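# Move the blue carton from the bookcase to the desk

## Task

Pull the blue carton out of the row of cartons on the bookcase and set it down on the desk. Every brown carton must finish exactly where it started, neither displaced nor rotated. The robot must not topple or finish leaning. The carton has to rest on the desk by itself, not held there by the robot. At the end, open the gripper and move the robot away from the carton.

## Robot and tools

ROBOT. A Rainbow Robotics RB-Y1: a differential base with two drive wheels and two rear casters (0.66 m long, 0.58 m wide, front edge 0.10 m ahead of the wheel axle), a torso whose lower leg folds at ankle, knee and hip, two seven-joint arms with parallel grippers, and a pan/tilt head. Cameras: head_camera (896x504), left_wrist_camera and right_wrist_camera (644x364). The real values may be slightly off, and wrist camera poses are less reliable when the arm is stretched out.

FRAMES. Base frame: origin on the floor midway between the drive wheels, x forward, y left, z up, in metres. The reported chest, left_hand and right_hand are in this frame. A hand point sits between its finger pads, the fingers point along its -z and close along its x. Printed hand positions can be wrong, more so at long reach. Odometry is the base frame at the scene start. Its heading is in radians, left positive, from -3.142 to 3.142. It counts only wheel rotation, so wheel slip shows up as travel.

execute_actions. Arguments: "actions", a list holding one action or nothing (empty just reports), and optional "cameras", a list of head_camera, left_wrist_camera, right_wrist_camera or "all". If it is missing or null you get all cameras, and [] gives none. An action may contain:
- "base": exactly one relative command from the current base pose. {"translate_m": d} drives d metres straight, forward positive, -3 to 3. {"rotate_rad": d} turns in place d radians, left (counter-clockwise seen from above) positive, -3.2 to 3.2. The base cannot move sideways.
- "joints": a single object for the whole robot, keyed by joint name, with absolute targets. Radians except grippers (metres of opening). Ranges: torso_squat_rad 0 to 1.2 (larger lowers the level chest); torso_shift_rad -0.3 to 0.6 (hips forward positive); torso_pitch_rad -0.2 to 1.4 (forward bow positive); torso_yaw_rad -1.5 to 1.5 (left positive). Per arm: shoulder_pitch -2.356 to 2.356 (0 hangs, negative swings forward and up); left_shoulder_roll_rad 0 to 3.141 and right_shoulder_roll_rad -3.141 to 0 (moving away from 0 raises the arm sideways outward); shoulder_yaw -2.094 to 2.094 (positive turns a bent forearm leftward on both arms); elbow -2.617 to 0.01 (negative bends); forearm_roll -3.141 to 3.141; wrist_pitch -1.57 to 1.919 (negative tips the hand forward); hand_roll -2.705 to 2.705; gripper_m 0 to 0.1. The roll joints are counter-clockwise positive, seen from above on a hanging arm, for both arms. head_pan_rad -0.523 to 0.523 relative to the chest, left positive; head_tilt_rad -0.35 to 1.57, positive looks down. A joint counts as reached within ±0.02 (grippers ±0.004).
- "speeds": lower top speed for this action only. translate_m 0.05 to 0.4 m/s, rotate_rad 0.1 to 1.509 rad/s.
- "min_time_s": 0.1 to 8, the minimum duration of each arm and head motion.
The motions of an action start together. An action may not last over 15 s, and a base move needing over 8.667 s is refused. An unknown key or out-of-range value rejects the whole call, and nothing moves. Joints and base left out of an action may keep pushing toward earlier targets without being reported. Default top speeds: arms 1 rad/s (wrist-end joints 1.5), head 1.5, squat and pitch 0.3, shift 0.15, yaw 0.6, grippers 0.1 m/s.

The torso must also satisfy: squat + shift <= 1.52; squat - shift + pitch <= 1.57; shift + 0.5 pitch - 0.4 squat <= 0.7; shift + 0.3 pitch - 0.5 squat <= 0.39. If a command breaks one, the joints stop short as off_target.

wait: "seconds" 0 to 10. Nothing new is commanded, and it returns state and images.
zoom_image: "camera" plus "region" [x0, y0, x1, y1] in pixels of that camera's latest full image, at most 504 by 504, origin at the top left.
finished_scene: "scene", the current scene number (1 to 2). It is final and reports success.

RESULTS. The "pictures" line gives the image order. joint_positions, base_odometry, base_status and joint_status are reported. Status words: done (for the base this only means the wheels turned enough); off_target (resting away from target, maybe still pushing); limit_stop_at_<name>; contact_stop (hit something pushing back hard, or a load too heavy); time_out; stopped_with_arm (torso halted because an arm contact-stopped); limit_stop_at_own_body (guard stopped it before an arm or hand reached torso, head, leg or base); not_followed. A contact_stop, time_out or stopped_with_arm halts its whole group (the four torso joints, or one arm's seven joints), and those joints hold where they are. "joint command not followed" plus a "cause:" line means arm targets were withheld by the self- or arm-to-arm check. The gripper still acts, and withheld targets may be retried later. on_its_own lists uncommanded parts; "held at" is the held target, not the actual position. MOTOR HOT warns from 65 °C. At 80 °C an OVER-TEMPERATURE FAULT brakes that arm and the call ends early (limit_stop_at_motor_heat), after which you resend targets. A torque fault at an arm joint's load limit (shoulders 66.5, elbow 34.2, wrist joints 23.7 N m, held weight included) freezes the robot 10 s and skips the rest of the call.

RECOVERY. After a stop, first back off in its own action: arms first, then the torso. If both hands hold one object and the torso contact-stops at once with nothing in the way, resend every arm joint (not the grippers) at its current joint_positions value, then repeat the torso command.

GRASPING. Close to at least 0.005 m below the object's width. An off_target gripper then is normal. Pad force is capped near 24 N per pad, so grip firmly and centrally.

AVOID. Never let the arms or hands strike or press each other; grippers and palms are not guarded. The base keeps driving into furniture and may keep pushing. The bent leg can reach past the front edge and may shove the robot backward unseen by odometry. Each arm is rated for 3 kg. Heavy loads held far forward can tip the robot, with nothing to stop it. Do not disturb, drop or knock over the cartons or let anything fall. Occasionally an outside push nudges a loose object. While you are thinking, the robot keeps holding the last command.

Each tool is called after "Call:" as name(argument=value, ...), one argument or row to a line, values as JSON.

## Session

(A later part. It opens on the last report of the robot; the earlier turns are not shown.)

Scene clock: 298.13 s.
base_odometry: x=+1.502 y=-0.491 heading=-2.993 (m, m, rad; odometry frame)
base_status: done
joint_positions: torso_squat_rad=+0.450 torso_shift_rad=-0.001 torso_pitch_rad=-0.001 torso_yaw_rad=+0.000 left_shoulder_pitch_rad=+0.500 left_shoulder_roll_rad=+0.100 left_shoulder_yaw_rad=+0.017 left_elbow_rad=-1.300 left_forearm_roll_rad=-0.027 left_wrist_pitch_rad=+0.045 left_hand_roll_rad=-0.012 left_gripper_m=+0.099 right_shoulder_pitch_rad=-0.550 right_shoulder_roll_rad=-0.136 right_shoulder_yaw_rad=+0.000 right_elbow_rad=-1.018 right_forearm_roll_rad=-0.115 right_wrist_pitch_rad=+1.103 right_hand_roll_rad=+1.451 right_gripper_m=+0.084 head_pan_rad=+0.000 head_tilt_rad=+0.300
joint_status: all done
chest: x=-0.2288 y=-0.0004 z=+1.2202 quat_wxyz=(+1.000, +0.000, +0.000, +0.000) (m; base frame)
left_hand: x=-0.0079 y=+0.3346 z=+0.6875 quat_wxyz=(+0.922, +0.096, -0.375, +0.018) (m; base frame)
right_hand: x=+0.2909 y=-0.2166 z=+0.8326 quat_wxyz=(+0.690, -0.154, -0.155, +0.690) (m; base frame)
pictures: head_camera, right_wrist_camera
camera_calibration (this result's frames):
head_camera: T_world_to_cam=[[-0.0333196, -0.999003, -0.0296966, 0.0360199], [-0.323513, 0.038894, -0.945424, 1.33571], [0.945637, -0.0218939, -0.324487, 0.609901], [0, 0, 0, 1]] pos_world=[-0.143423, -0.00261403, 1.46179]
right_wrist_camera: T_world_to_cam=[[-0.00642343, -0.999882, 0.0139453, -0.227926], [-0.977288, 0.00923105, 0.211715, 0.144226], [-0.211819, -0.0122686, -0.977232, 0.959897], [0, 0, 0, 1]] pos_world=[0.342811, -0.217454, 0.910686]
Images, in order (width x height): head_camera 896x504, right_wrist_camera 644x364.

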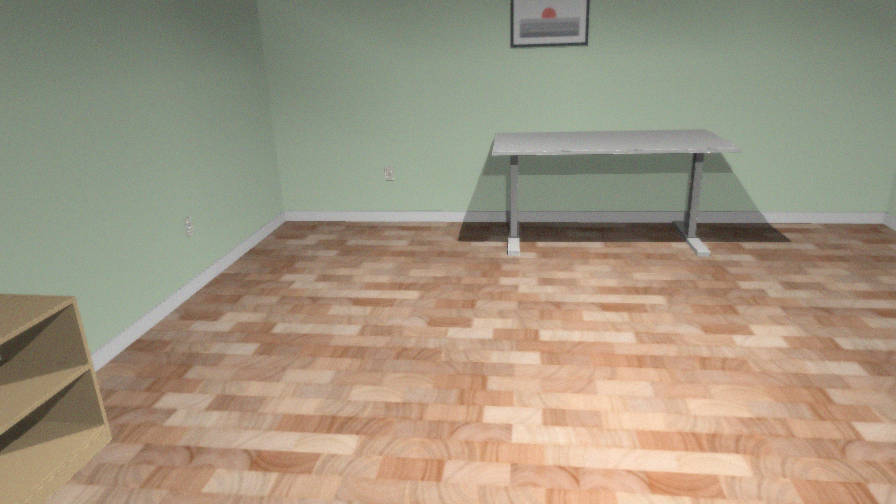

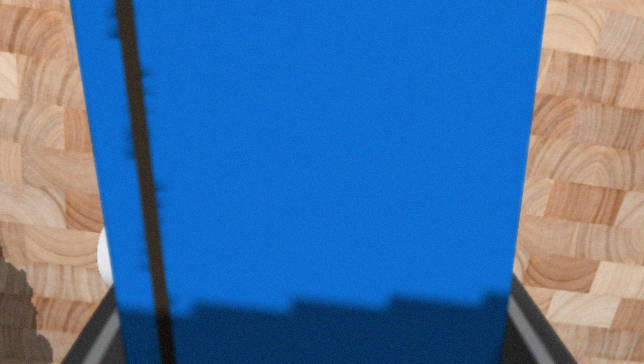

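Call:
execute_actions(
  actions=[
    {"base": {"rotate_rad": -0.275}},
  ],
  cameras=[],
)

Call:
execute_actions(
  actions=[
    {"base": {"translate_m": 2.8}, "joints": {"head_tilt_rad": 0.65}},
  ],
  cameras=["head_camera", "right_wrist_camera"],
)

Scene clock: 312.33 s.
base_odometry: x=+1.503 y=-0.491 heading=+3.016 (m, m, rad; odometry frame)
base_status: done
joint_positions: torso_squat_rad=+0.450 torso_shift_rad=-0.001 torso_pitch_rad=-0.001 torso_yaw_rad=+0.000 left_shoulder_pitch_rad=+0.500 left_shoulder_roll_rad=+0.100 left_shoulder_yaw_rad=+0.017 left_elbow_rad=-1.300 left_forearm_roll_rad=-0.027 left_wrist_pitch_rad=+0.045 left_hand_roll_rad=-0.012 left_gripper_m=+0.099 right_shoulder_pitch_rad=-0.550 right_shoulder_roll_rad=-0.136 right_shoulder_yaw_rad=+0.000 right_elbow_rad=-1.018 right_forearm_roll_rad=-0.115 right_wrist_pitch_rad=+1.103 right_hand_roll_rad=+1.451 right_gripper_m=+0.084 head_pan_rad=+0.000 head_tilt_rad=+0.300
joint_status: not commanded
chest: x=-0.2288 y=-0.0004 z=+1.2202 quat_wxyz=(+1.000, +0.000, +0.000, +0.000) (m; base frame)
left_hand: x=-0.0079 y=+0.3346 z=+0.6875 quat_wxyz=(+0.922, +0.096, -0.375, +0.018) (m; base frame)
right_hand: x=+0.2909 y=-0.2166 z=+0.8326 quat_wxyz=(+0.690, -0.154, -0.155, +0.690) (m; base frame)
pictures: none
No camera images: the call's "cameras" was empty. Leave "cameras" out to get every camera's image.

Scene clock: 320.70 s.
base_odometry: x=-1.275 y=-0.139 heading=+3.016 (m, m, rad; odometry frame)
base_status: done
joint_positions: torso_squat_rad=+0.450 torso_shift_rad=-0.001 torso_pitch_rad=+0.000 torso_yaw_rad=+0.000 left_shoulder_pitch_rad=+0.500 left_shoulder_roll_rad=+0.100 left_shoulder_yaw_rad=+0.017 left_elbow_rad=-1.300 left_forearm_roll_rad=-0.027 left_wrist_pitch_rad=+0.045 left_hand_roll_rad=-0.012 left_gripper_m=+0.099 right_shoulder_pitch_rad=-0.550 right_shoulder_roll_rad=-0.136 right_shoulder_yaw_rad=+0.000 right_elbow_rad=-1.018 right_forearm_roll_rad=-0.115 right_wrist_pitch_rad=+1.103 right_hand_roll_rad=+1.451 right_gripper_m=+0.084 head_pan_rad=+0.000 head_tilt_rad=+0.650
joint_status: all done
chest: x=-0.2287 y=-0.0004 z=+1.2202 quat_wxyz=(+1.000, +0.000, +0.000, +0.000) (m; base frame)
left_hand: x=-0.0078 y=+0.3346 z=+0.6875 quat_wxyz=(+0.922, +0.096, -0.375, +0.018) (m; base frame)
right_hand: x=+0.2910 y=-0.2165 z=+0.8325 quat_wxyz=(+0.690, -0.154, -0.154, +0.690) (m; base frame)
pictures: head_camera, right_wrist_camera
camera_calibration (this result's frames):
head_camera: T_world_to_cam=[[-0.041421, -0.999004, -0.0165801, 0.0157528], [-0.628177, 0.0389429, -0.777095, 1.0337], [0.776967, -0.0217728, -0.629165, 1.00761], [0, 0, 0, 1]] pos_world=[-0.132885, -0.00257942, 1.43749]
right_wrist_camera: T_world_to_cam=[[-0.00640022, -0.999882, 0.013983, -0.227942], [-0.977259, 0.00921801, 0.211847, 0.144198], [-0.211951, -0.0123091, -0.977203, 0.959872], [0, 0, 0, 1]] pos_world=[0.342906, -0.217429, 0.910629]
Images, in order (width x height): head_camera 896x504, right_wrist_camera 644x364.

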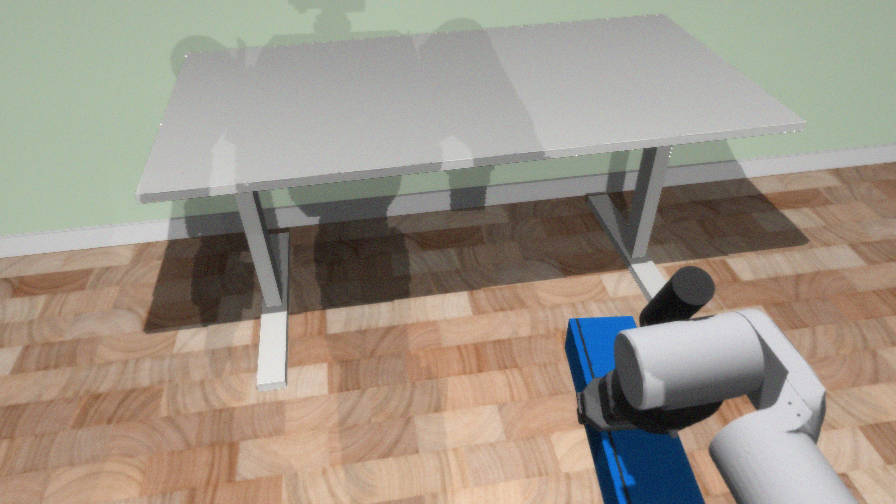

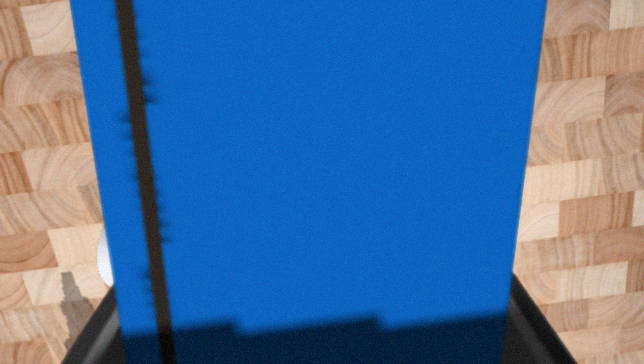

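Call:
execute_actions(
  actions=[
    {"base": {"translate_m": 1.01}, "joints": {"head_tilt_rad": 0.95, "torso_squat_rad": 0.55, "left_shoulder_pitch_rad": 0.9}},
  ],
  cameras=["head_camera", "right_wrist_camera"],
)

Scene clock: 343.43 s.
base_odometry: x=-2.277 y=-0.012 heading=+3.015 (m, m, rad; odometry frame)
base_status: done
joint_positions: torso_squat_rad=+0.550 torso_shift_rad=-0.001 torso_pitch_rad=+0.000 torso_yaw_rad=+0.000 left_shoulder_pitch_rad=+0.900 left_shoulder_roll_rad=+0.100 left_shoulder_yaw_rad=+0.017 left_elbow_rad=-1.300 left_forearm_roll_rad=-0.027 left_wrist_pitch_rad=+0.045 left_hand_roll_rad=-0.012 left_gripper_m=+0.099 right_shoulder_pitch_rad=-0.550 right_shoulder_roll_rad=-0.136 right_shoulder_yaw_rad=+0.000 right_elbow_rad=-1.018 right_forearm_roll_rad=-0.115 right_wrist_pitch_rad=+1.103 right_hand_roll_rad=+1.451 right_gripper_m=+0.084 head_pan_rad=+0.000 head_tilt_rad=+0.950
joint_status: all done
chest: x=-0.2287 y=-0.0004 z=+1.1867 quat_wxyz=(+1.000, +0.000, +0.000, +0.000) (m; base frame)
left_hand: x=-0.2648 y=+0.3475 z=+0.6188 quat_wxyz=(+0.972, +0.123, -0.189, +0.062) (m; base frame)
right_hand: x=+0.2911 y=-0.2165 z=+0.7990 quat_wxyz=(+0.690, -0.154, -0.154, +0.690) (m; base frame)
pictures: head_camera, right_wrist_camera
camera_calibration (this result's frames):
head_camera: T_world_to_cam=[[-0.0443741, -0.999008, -0.00374396, -0.00321022], [-0.829775, 0.0389436, -0.556737, 0.660381], [0.556331, -0.0215981, -0.83068, 1.22033], [0, 0, 0, 1]] pos_world=[-0.131081, -0.00256789, 1.38135]
right_wrist_camera: T_world_to_cam=[[-0.00638092, -0.999882, 0.0139816, -0.227467], [-0.977255, 0.00919914, 0.211869, 0.151317], [-0.211973, -0.0123116, -0.977198, 0.927091], [0, 0, 0, 1]] pos_world=[0.342942, -0.217418, 0.877072]
Images, in order (width x height): head_camera 896x504, right_wrist_camera 644x364.

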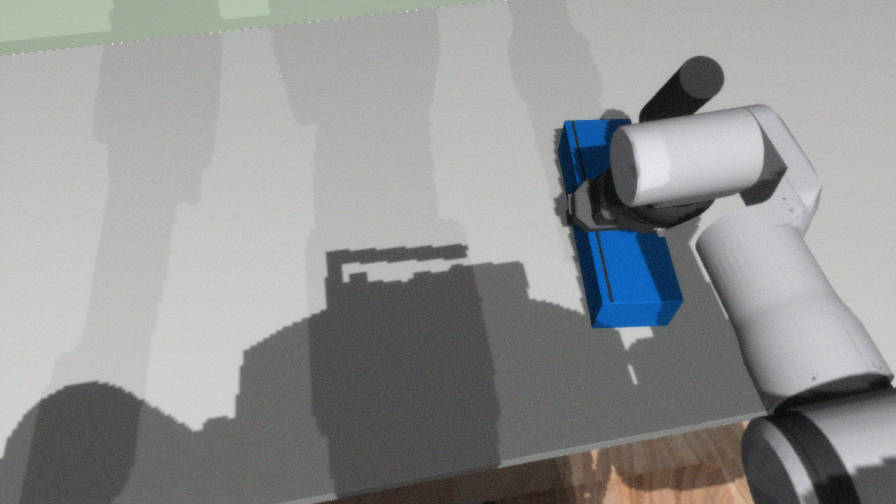

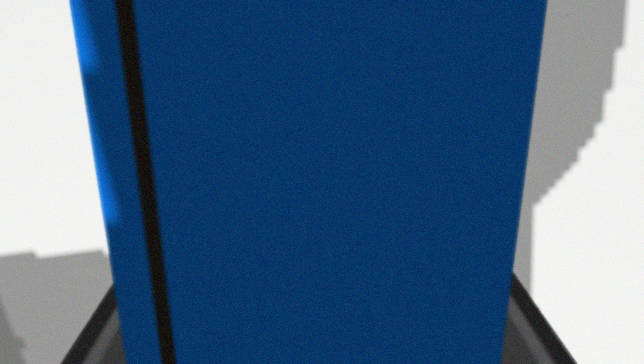

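Call:
execute_actions(
  actions=[
    {"joints": {"torso_squat_rad": 0.585}},
  ],
  cameras=["head_camera", "right_wrist_camera"],
)

Scene clock: 353.33 s.
base_odometry: x=-2.277 y=-0.012 heading=+3.015 (m, m, rad; odometry frame)
base_status: not commanded
joint_positions: torso_squat_rad=+0.585 torso_shift_rad=-0.001 torso_pitch_rad=-0.001 torso_yaw_rad=+0.000 left_shoulder_pitch_rad=+0.900 left_shoulder_roll_rad=+0.100 left_shoulder_yaw_rad=+0.017 left_elbow_rad=-1.300 left_forearm_roll_rad=-0.027 left_wrist_pitch_rad=+0.045 left_hand_roll_rad=-0.012 left_gripper_m=+0.099 right_shoulder_pitch_rad=-0.550 right_shoulder_roll_rad=-0.136 right_shoulder_yaw_rad=+0.000 right_elbow_rad=-1.018 right_forearm_roll_rad=-0.115 right_wrist_pitch_rad=+1.103 right_hand_roll_rad=+1.451 right_gripper_m=+0.084 head_pan_rad=+0.000 head_tilt_rad=+0.950
joint_status: all done
chest: x=-0.2288 y=-0.0004 z=+1.1735 quat_wxyz=(+1.000, +0.000, +0.000, +0.000) (m; base frame)
left_hand: x=-0.2648 y=+0.3475 z=+0.6056 quat_wxyz=(+0.972, +0.123, -0.189, +0.062) (m; base frame)
right_hand: x=+0.2910 y=-0.2165 z=+0.7859 quat_wxyz=(+0.690, -0.154, -0.155, +0.690) (m; base frame)
pictures: head_camera, right_wrist_camera
camera_calibration (this result's frames):
head_camera: T_world_to_cam=[[-0.0443733, -0.999008, -0.00375432, -0.0032446], [-0.829645, 0.0389436, -0.556932, 0.65321], [0.556526, -0.0215982, -0.83055, 1.20934], [0, 0, 0, 1]] pos_world=[-0.13124, -0.00256024, 1.3682]
right_wrist_camera: T_world_to_cam=[[-0.00639801, -0.999882, 0.0139808, -0.227279], [-0.977297, 0.00921323, 0.211676, 0.154215], [-0.21178, -0.0123091, -0.97724, 0.914287], [0, 0, 0, 1]] pos_world=[0.342887, -0.217419, 0.864012]
Images, in order (width x height): head_camera 896x504, right_wrist_camera 644x364.

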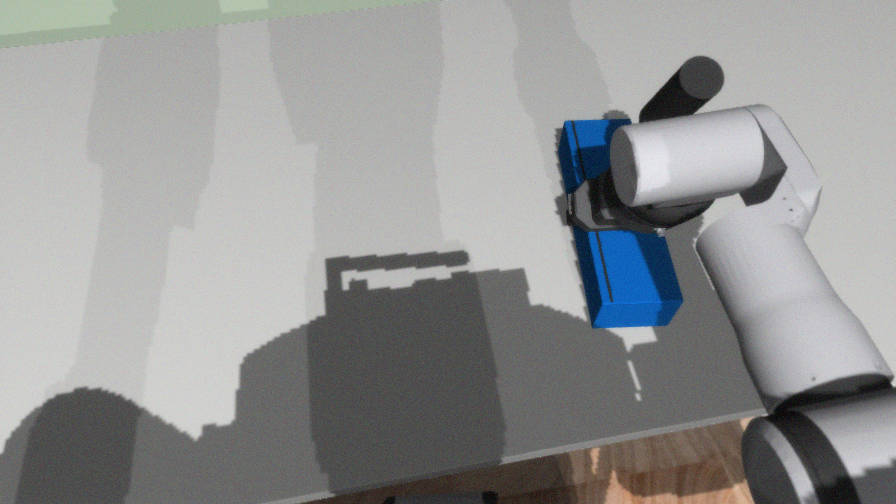

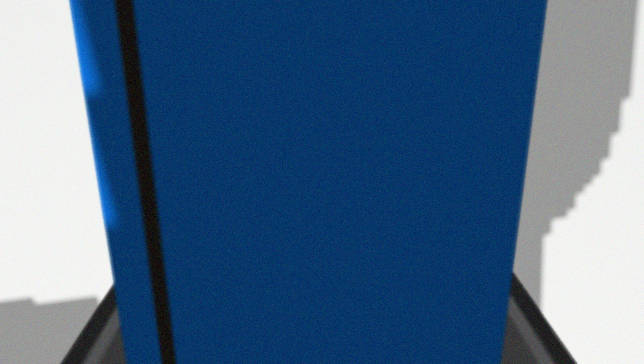

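No contact yet; lower a bit more.

Call:
execute_actions(
  actions=[
    {"joints": {"torso_squat_rad": 0.615}},
  ],
  cameras=["head_camera", "right_wrist_camera"],
)

Scene clock: 356.50 s.
base_odometry: x=-2.277 y=-0.012 heading=+3.015 (m, m, rad; odometry frame)
base_status: not commanded
joint_positions: torso_squat_rad=+0.615 torso_shift_rad=-0.001 torso_pitch_rad=-0.001 torso_yaw_rad=+0.000 left_shoulder_pitch_rad=+0.900 left_shoulder_roll_rad=+0.100 left_shoulder_yaw_rad=+0.017 left_elbow_rad=-1.300 left_forearm_roll_rad=-0.027 left_wrist_pitch_rad=+0.045 left_hand_roll_rad=-0.012 left_gripper_m=+0.099 right_shoulder_pitch_rad=-0.550 right_shoulder_roll_rad=-0.136 right_shoulder_yaw_rad=+0.000 right_elbow_rad=-1.018 right_forearm_roll_rad=-0.115 right_wrist_pitch_rad=+1.103 right_hand_roll_rad=+1.451 right_gripper_m=+0.084 head_pan_rad=+0.000 head_tilt_rad=+0.950
joint_status: all done
chest: x=-0.2288 y=-0.0004 z=+1.1617 quat_wxyz=(+1.000, +0.000, +0.000, +0.000) (m; base frame)
left_hand: x=-0.2647 y=+0.3475 z=+0.5938 quat_wxyz=(+0.972, +0.123, -0.189, +0.062) (m; base frame)
right_hand: x=+0.2910 y=-0.2165 z=+0.7740 quat_wxyz=(+0.690, -0.154, -0.155, +0.690) (m; base frame)
pictures: head_camera, right_wrist_camera
camera_calibration (this result's frames):
head_camera: T_world_to_cam=[[-0.0443734, -0.999008, -0.00375439, -0.00328187], [-0.829644, 0.0389437, -0.556932, 0.646614], [0.556526, -0.0215982, -0.830549, 1.19949], [0, 0, 0, 1]] pos_world=[-0.131232, -0.00255345, 1.35634]
right_wrist_camera: T_world_to_cam=[[-0.00640537, -0.999882, 0.0139814, -0.227108], [-0.977292, 0.00922081, 0.211696, 0.156712], [-0.2118, -0.0123079, -0.977236, 0.902694], [0, 0, 0, 1]] pos_world=[0.342889, -0.217416, 0.852144]
Images, in order (width x height): head_camera 896x504, right_wrist_camera 644x364.

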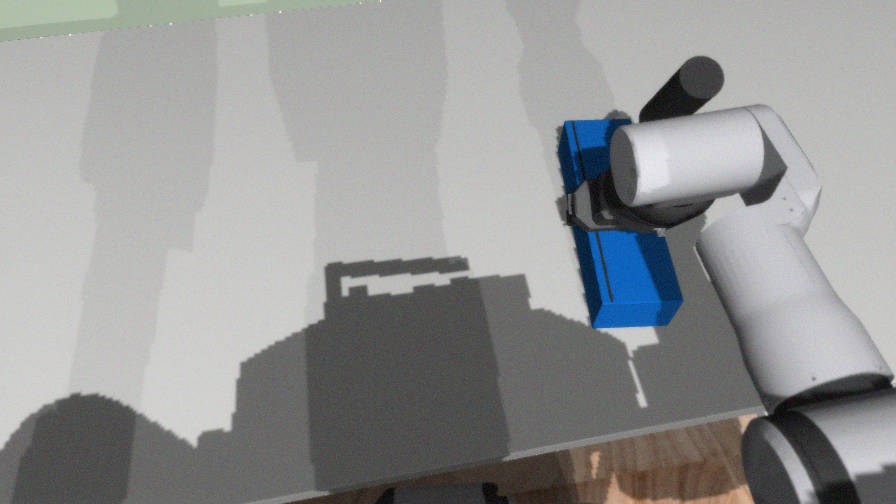

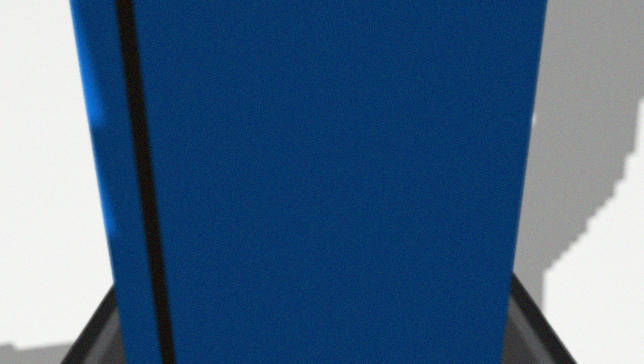

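Call:
execute_actions(
  actions=[
    {"joints": {"torso_squat_rad": 0.642}},
  ],
  cameras=["head_camera", "right_wrist_camera"],
)

Scene clock: 360.83 s.
base_odometry: x=-2.277 y=-0.012 heading=+3.015 (m, m, rad; odometry frame)
base_status: not commanded
joint_positions: torso_squat_rad=+0.642 torso_shift_rad=-0.001 torso_pitch_rad=-0.001 torso_yaw_rad=+0.000 left_shoulder_pitch_rad=+0.900 left_shoulder_roll_rad=+0.100 left_shoulder_yaw_rad=+0.017 left_elbow_rad=-1.300 left_forearm_roll_rad=-0.027 left_wrist_pitch_rad=+0.045 left_hand_roll_rad=-0.012 left_gripper_m=+0.099 right_shoulder_pitch_rad=-0.550 right_shoulder_roll_rad=-0.136 right_shoulder_yaw_rad=+0.000 right_elbow_rad=-1.018 right_forearm_roll_rad=-0.115 right_wrist_pitch_rad=+1.103 right_hand_roll_rad=+1.451 right_gripper_m=+0.084 head_pan_rad=+0.000 head_tilt_rad=+0.950
joint_status: all done
chest: x=-0.2287 y=-0.0004 z=+1.1506 quat_wxyz=(+1.000, +0.000, +0.000, +0.000) (m; base frame)
left_hand: x=-0.2647 y=+0.3475 z=+0.5827 quat_wxyz=(+0.972, +0.123, -0.189, +0.062) (m; base frame)
right_hand: x=+0.2910 y=-0.2165 z=+0.7629 quat_wxyz=(+0.690, -0.154, -0.155, +0.690) (m; base frame)
pictures: head_camera, right_wrist_camera
camera_calibration (this result's frames):
head_camera: T_world_to_cam=[[-0.0443736, -0.999008, -0.00375442, -0.00331677], [-0.829644, 0.0389439, -0.556932, 0.640433], [0.556526, -0.0215982, -0.830549, 1.19025], [0, 0, 0, 1]] pos_world=[-0.131222, -0.00254707, 1.34523]
right_wrist_camera: T_world_to_cam=[[-0.0064083, -0.999882, 0.0139814, -0.226947], [-0.977291, 0.00922376, 0.211703, 0.159067], [-0.211807, -0.0123072, -0.977234, 0.891833], [0, 0, 0, 1]] pos_world=[0.342897, -0.217412, 0.841028]
Images, in order (width x height): head_camera 896x504, right_wrist_camera 644x364.

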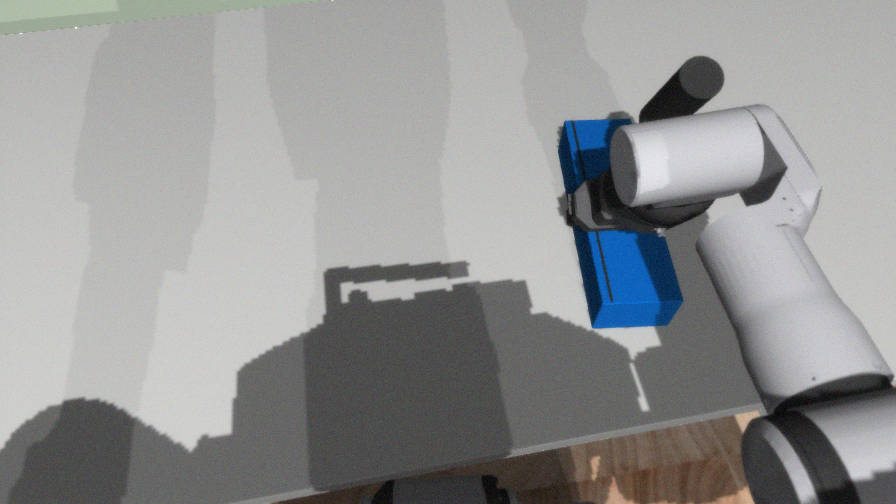

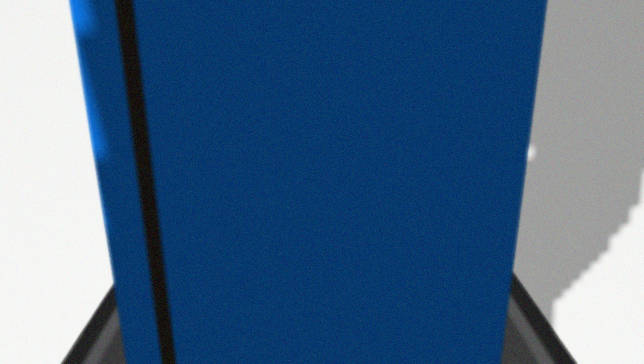

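Call:
execute_actions(
  actions=[
    {"joints": {"torso_squat_rad": 0.665}},
  ],
  cameras=["head_camera", "right_wrist_camera"],
)

Scene clock: 365.10 s.
base_odometry: x=-2.277 y=-0.012 heading=+3.015 (m, m, rad; odometry frame)
base_status: not commanded
joint_positions: torso_squat_rad=+0.665 torso_shift_rad=-0.002 torso_pitch_rad=-0.003 torso_yaw_rad=-0.001 left_shoulder_pitch_rad=+0.900 left_shoulder_roll_rad=+0.100 left_shoulder_yaw_rad=+0.017 left_elbow_rad=-1.300 left_forearm_roll_rad=-0.027 left_wrist_pitch_rad=+0.045 left_hand_roll_rad=-0.012 left_gripper_m=+0.099 right_shoulder_pitch_rad=-0.556 right_shoulder_roll_rad=-0.137 right_shoulder_yaw_rad=-0.001 right_elbow_rad=-1.022 right_forearm_roll_rad=-0.115 right_wrist_pitch_rad=+1.103 right_hand_roll_rad=+1.451 right_gripper_m=+0.084 head_pan_rad=+0.000 head_tilt_rad=+0.950
joint_status: all done
chest: x=-0.2300 y=-0.0002 z=+1.1407 quat_wxyz=(+1.000, +0.000, -0.001, +0.000) (m; base frame)
left_hand: x=-0.2646 y=+0.3474 z=+0.5725 quat_wxyz=(+0.972, +0.123, -0.190, +0.063) (m; base frame)
right_hand: x=+0.2942 y=-0.2159 z=+0.7587 quat_wxyz=(+0.689, -0.158, -0.159, +0.689) (m; base frame)
pictures: head_camera, right_wrist_camera
camera_calibration (this result's frames):
head_camera: T_world_to_cam=[[-0.0445772, -0.999, -0.00330338, -0.0037264], [-0.828348, 0.0388104, -0.558868, 0.63641], [0.558437, -0.0221764, -0.82925, 1.1817], [0, 0, 0, 1]] pos_world=[-0.1329, -0.00221621, 1.33558]
right_wrist_camera: T_world_to_cam=[[-0.00516858, -0.999885, 0.0142683, -0.226841], [-0.979743, 0.00791994, 0.200104, 0.172297], [-0.200194, -0.012945, -0.979671, 0.886708], [0, 0, 0, 1]] pos_world=[0.345147, -0.216701, 0.837441]
Images, in order (width x height): head_camera 896x504, right_wrist_camera 644x364.

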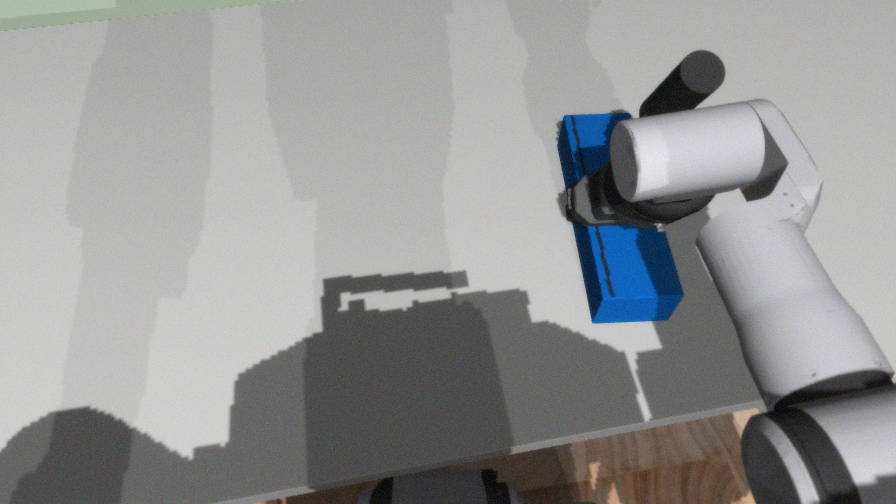

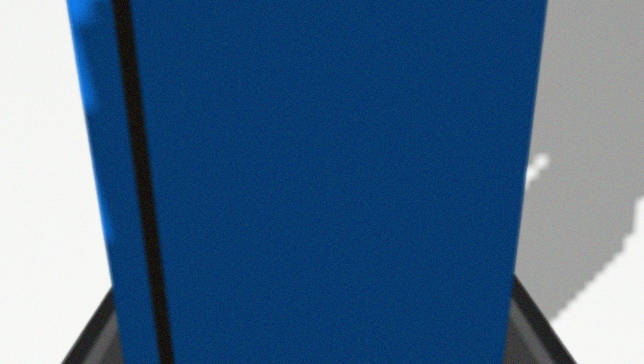

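Contact made and it's pressing, so I'll release while easing up slightly, then clear.

Call:
execute_actions(
  actions=[
    {"joints": {"right_gripper_m": 0.1, "torso_squat_rad": 0.645}},
  ],
  cameras=[],
)

Call:
execute_actions(
  actions=[
    {"joints": {"torso_squat_rad": 0.4}},
  ],
  cameras=[],
)

Call:
execute_actions(
  actions=[
    {"base": {"translate_m": -0.4}, "joints": {"head_tilt_rad": 0.75}},
  ],
  cameras=["head_camera"],
)

Scene clock: 372.27 s.
base_odometry: x=-2.277 y=-0.012 heading=+3.015 (m, m, rad; odometry frame)
base_status: not commanded
joint_positions: torso_squat_rad=+0.645 torso_shift_rad=-0.001 torso_pitch_rad=-0.001 torso_yaw_rad=+0.000 left_shoulder_pitch_rad=+0.900 left_shoulder_roll_rad=+0.100 left_shoulder_yaw_rad=+0.017 left_elbow_rad=-1.300 left_forearm_roll_rad=-0.027 left_wrist_pitch_rad=+0.045 left_hand_roll_rad=-0.012 left_gripper_m=+0.099 right_shoulder_pitch_rad=-0.550 right_shoulder_roll_rad=-0.136 right_shoulder_yaw_rad=+0.000 right_elbow_rad=-1.018 right_forearm_roll_rad=-0.115 right_wrist_pitch_rad=+1.103 right_hand_roll_rad=+1.451 right_gripper_m=+0.099 head_pan_rad=+0.000 head_tilt_rad=+0.950
joint_status: all done
chest: x=-0.2287 y=-0.0003 z=+1.1493 quat_wxyz=(+1.000, +0.000, +0.000, +0.000) (m; base frame)
left_hand: x=-0.2647 y=+0.3475 z=+0.5814 quat_wxyz=(+0.972, +0.123, -0.189, +0.062) (m; base frame)
right_hand: x=+0.2913 y=-0.2168 z=+0.7620 quat_wxyz=(+0.690, -0.155, -0.155, +0.690) (m; base frame)
pictures: none
No camera images: the call's "cameras" was empty. Leave "cameras" out to get every camera's image.

Scene clock: 373.87 s.
base_odometry: x=-2.277 y=-0.012 heading=+3.015 (m, m, rad; odometry frame)
base_status: not commanded
joint_positions: torso_squat_rad=+0.400 torso_shift_rad=-0.001 torso_pitch_rad=+0.000 torso_yaw_rad=+0.000 left_shoulder_pitch_rad=+0.900 left_shoulder_roll_rad=+0.100 left_shoulder_yaw_rad=+0.017 left_elbow_rad=-1.300 left_forearm_roll_rad=-0.027 left_wrist_pitch_rad=+0.045 left_hand_roll_rad=-0.012 left_gripper_m=+0.099 right_shoulder_pitch_rad=-0.550 right_shoulder_roll_rad=-0.136 right_shoulder_yaw_rad=+0.000 right_elbow_rad=-1.018 right_forearm_roll_rad=-0.115 right_wrist_pitch_rad=+1.103 right_hand_roll_rad=+1.451 right_gripper_m=+0.099 head_pan_rad=+0.000 head_tilt_rad=+0.950
joint_status: all done
chest: x=-0.2287 y=-0.0004 z=+1.2347 quat_wxyz=(+1.000, +0.000, +0.000, +0.000) (m; base frame)
left_hand: x=-0.2648 y=+0.3474 z=+0.6668 quat_wxyz=(+0.972, +0.123, -0.189, +0.062) (m; base frame)
right_hand: x=+0.2911 y=-0.2169 z=+0.8471 quat_wxyz=(+0.690, -0.154, -0.154, +0.690) (m; base frame)
pictures: none
No camera images: the call's "cameras" was empty. Leave "cameras" out to get every camera's image.

Scene clock: 376.53 s.
base_odometry: x=-1.880 y=-0.063 heading=+3.014 (m, m, rad; odometry frame)
base_status: done
joint_positions: torso_squat_rad=+0.400 torso_shift_rad=-0.001 torso_pitch_rad=-0.001 torso_yaw_rad=+0.000 left_shoulder_pitch_rad=+0.900 left_shoulder_roll_rad=+0.100 left_shoulder_yaw_rad=+0.017 left_elbow_rad=-1.300 left_forearm_roll_rad=-0.027 left_wrist_pitch_rad=+0.045 left_hand_roll_rad=-0.012 left_gripper_m=+0.099 right_shoulder_pitch_rad=-0.550 right_shoulder_roll_rad=-0.136 right_shoulder_yaw_rad=+0.000 right_elbow_rad=-1.018 right_forearm_roll_rad=-0.115 right_wrist_pitch_rad=+1.103 right_hand_roll_rad=+1.451 right_gripper_m=+0.099 head_pan_rad=+0.000 head_tilt_rad=+0.750
joint_status: all done
chest: x=-0.2288 y=-0.0004 z=+1.2347 quat_wxyz=(+1.000, +0.000, +0.000, +0.000) (m; base frame)
left_hand: x=-0.2649 y=+0.3474 z=+0.6668 quat_wxyz=(+0.972, +0.123, -0.189, +0.062) (m; base frame)
right_hand: x=+0.2910 y=-0.2169 z=+0.8471 quat_wxyz=(+0.690, -0.154, -0.155, +0.690) (m; base frame)
pictures: head_camera
camera_calibration (this result's frames):
head_camera: T_world_to_cam=[[-0.0428773, -0.999003, -0.0124112, 0.00967454], [-0.702565, 0.0389818, -0.710551, 0.933954], [0.710326, -0.0217468, -0.703537, 1.10971], [0, 0, 0, 1]] pos_world=[-0.13168, -0.00260959, 1.44446]
Images, in order (width x height): head_camera 896x504.

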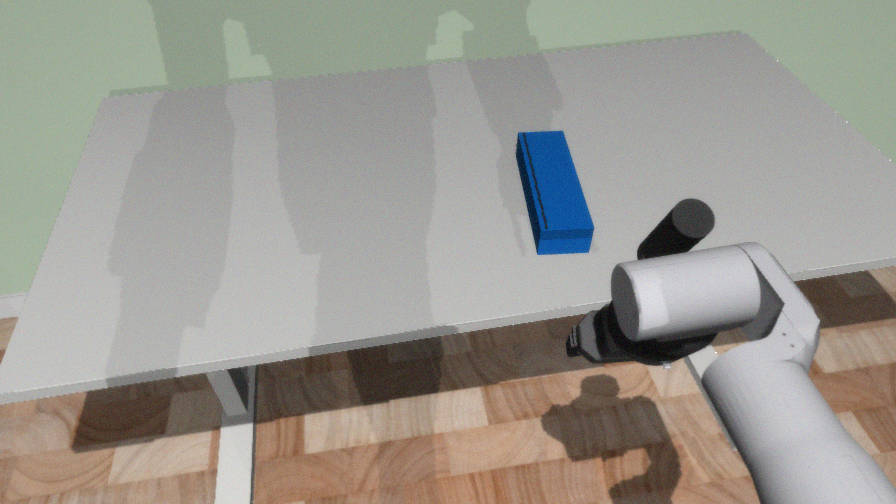

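Call:
finished_scene(
  scene=2,
)

The scene is finished: the task was done.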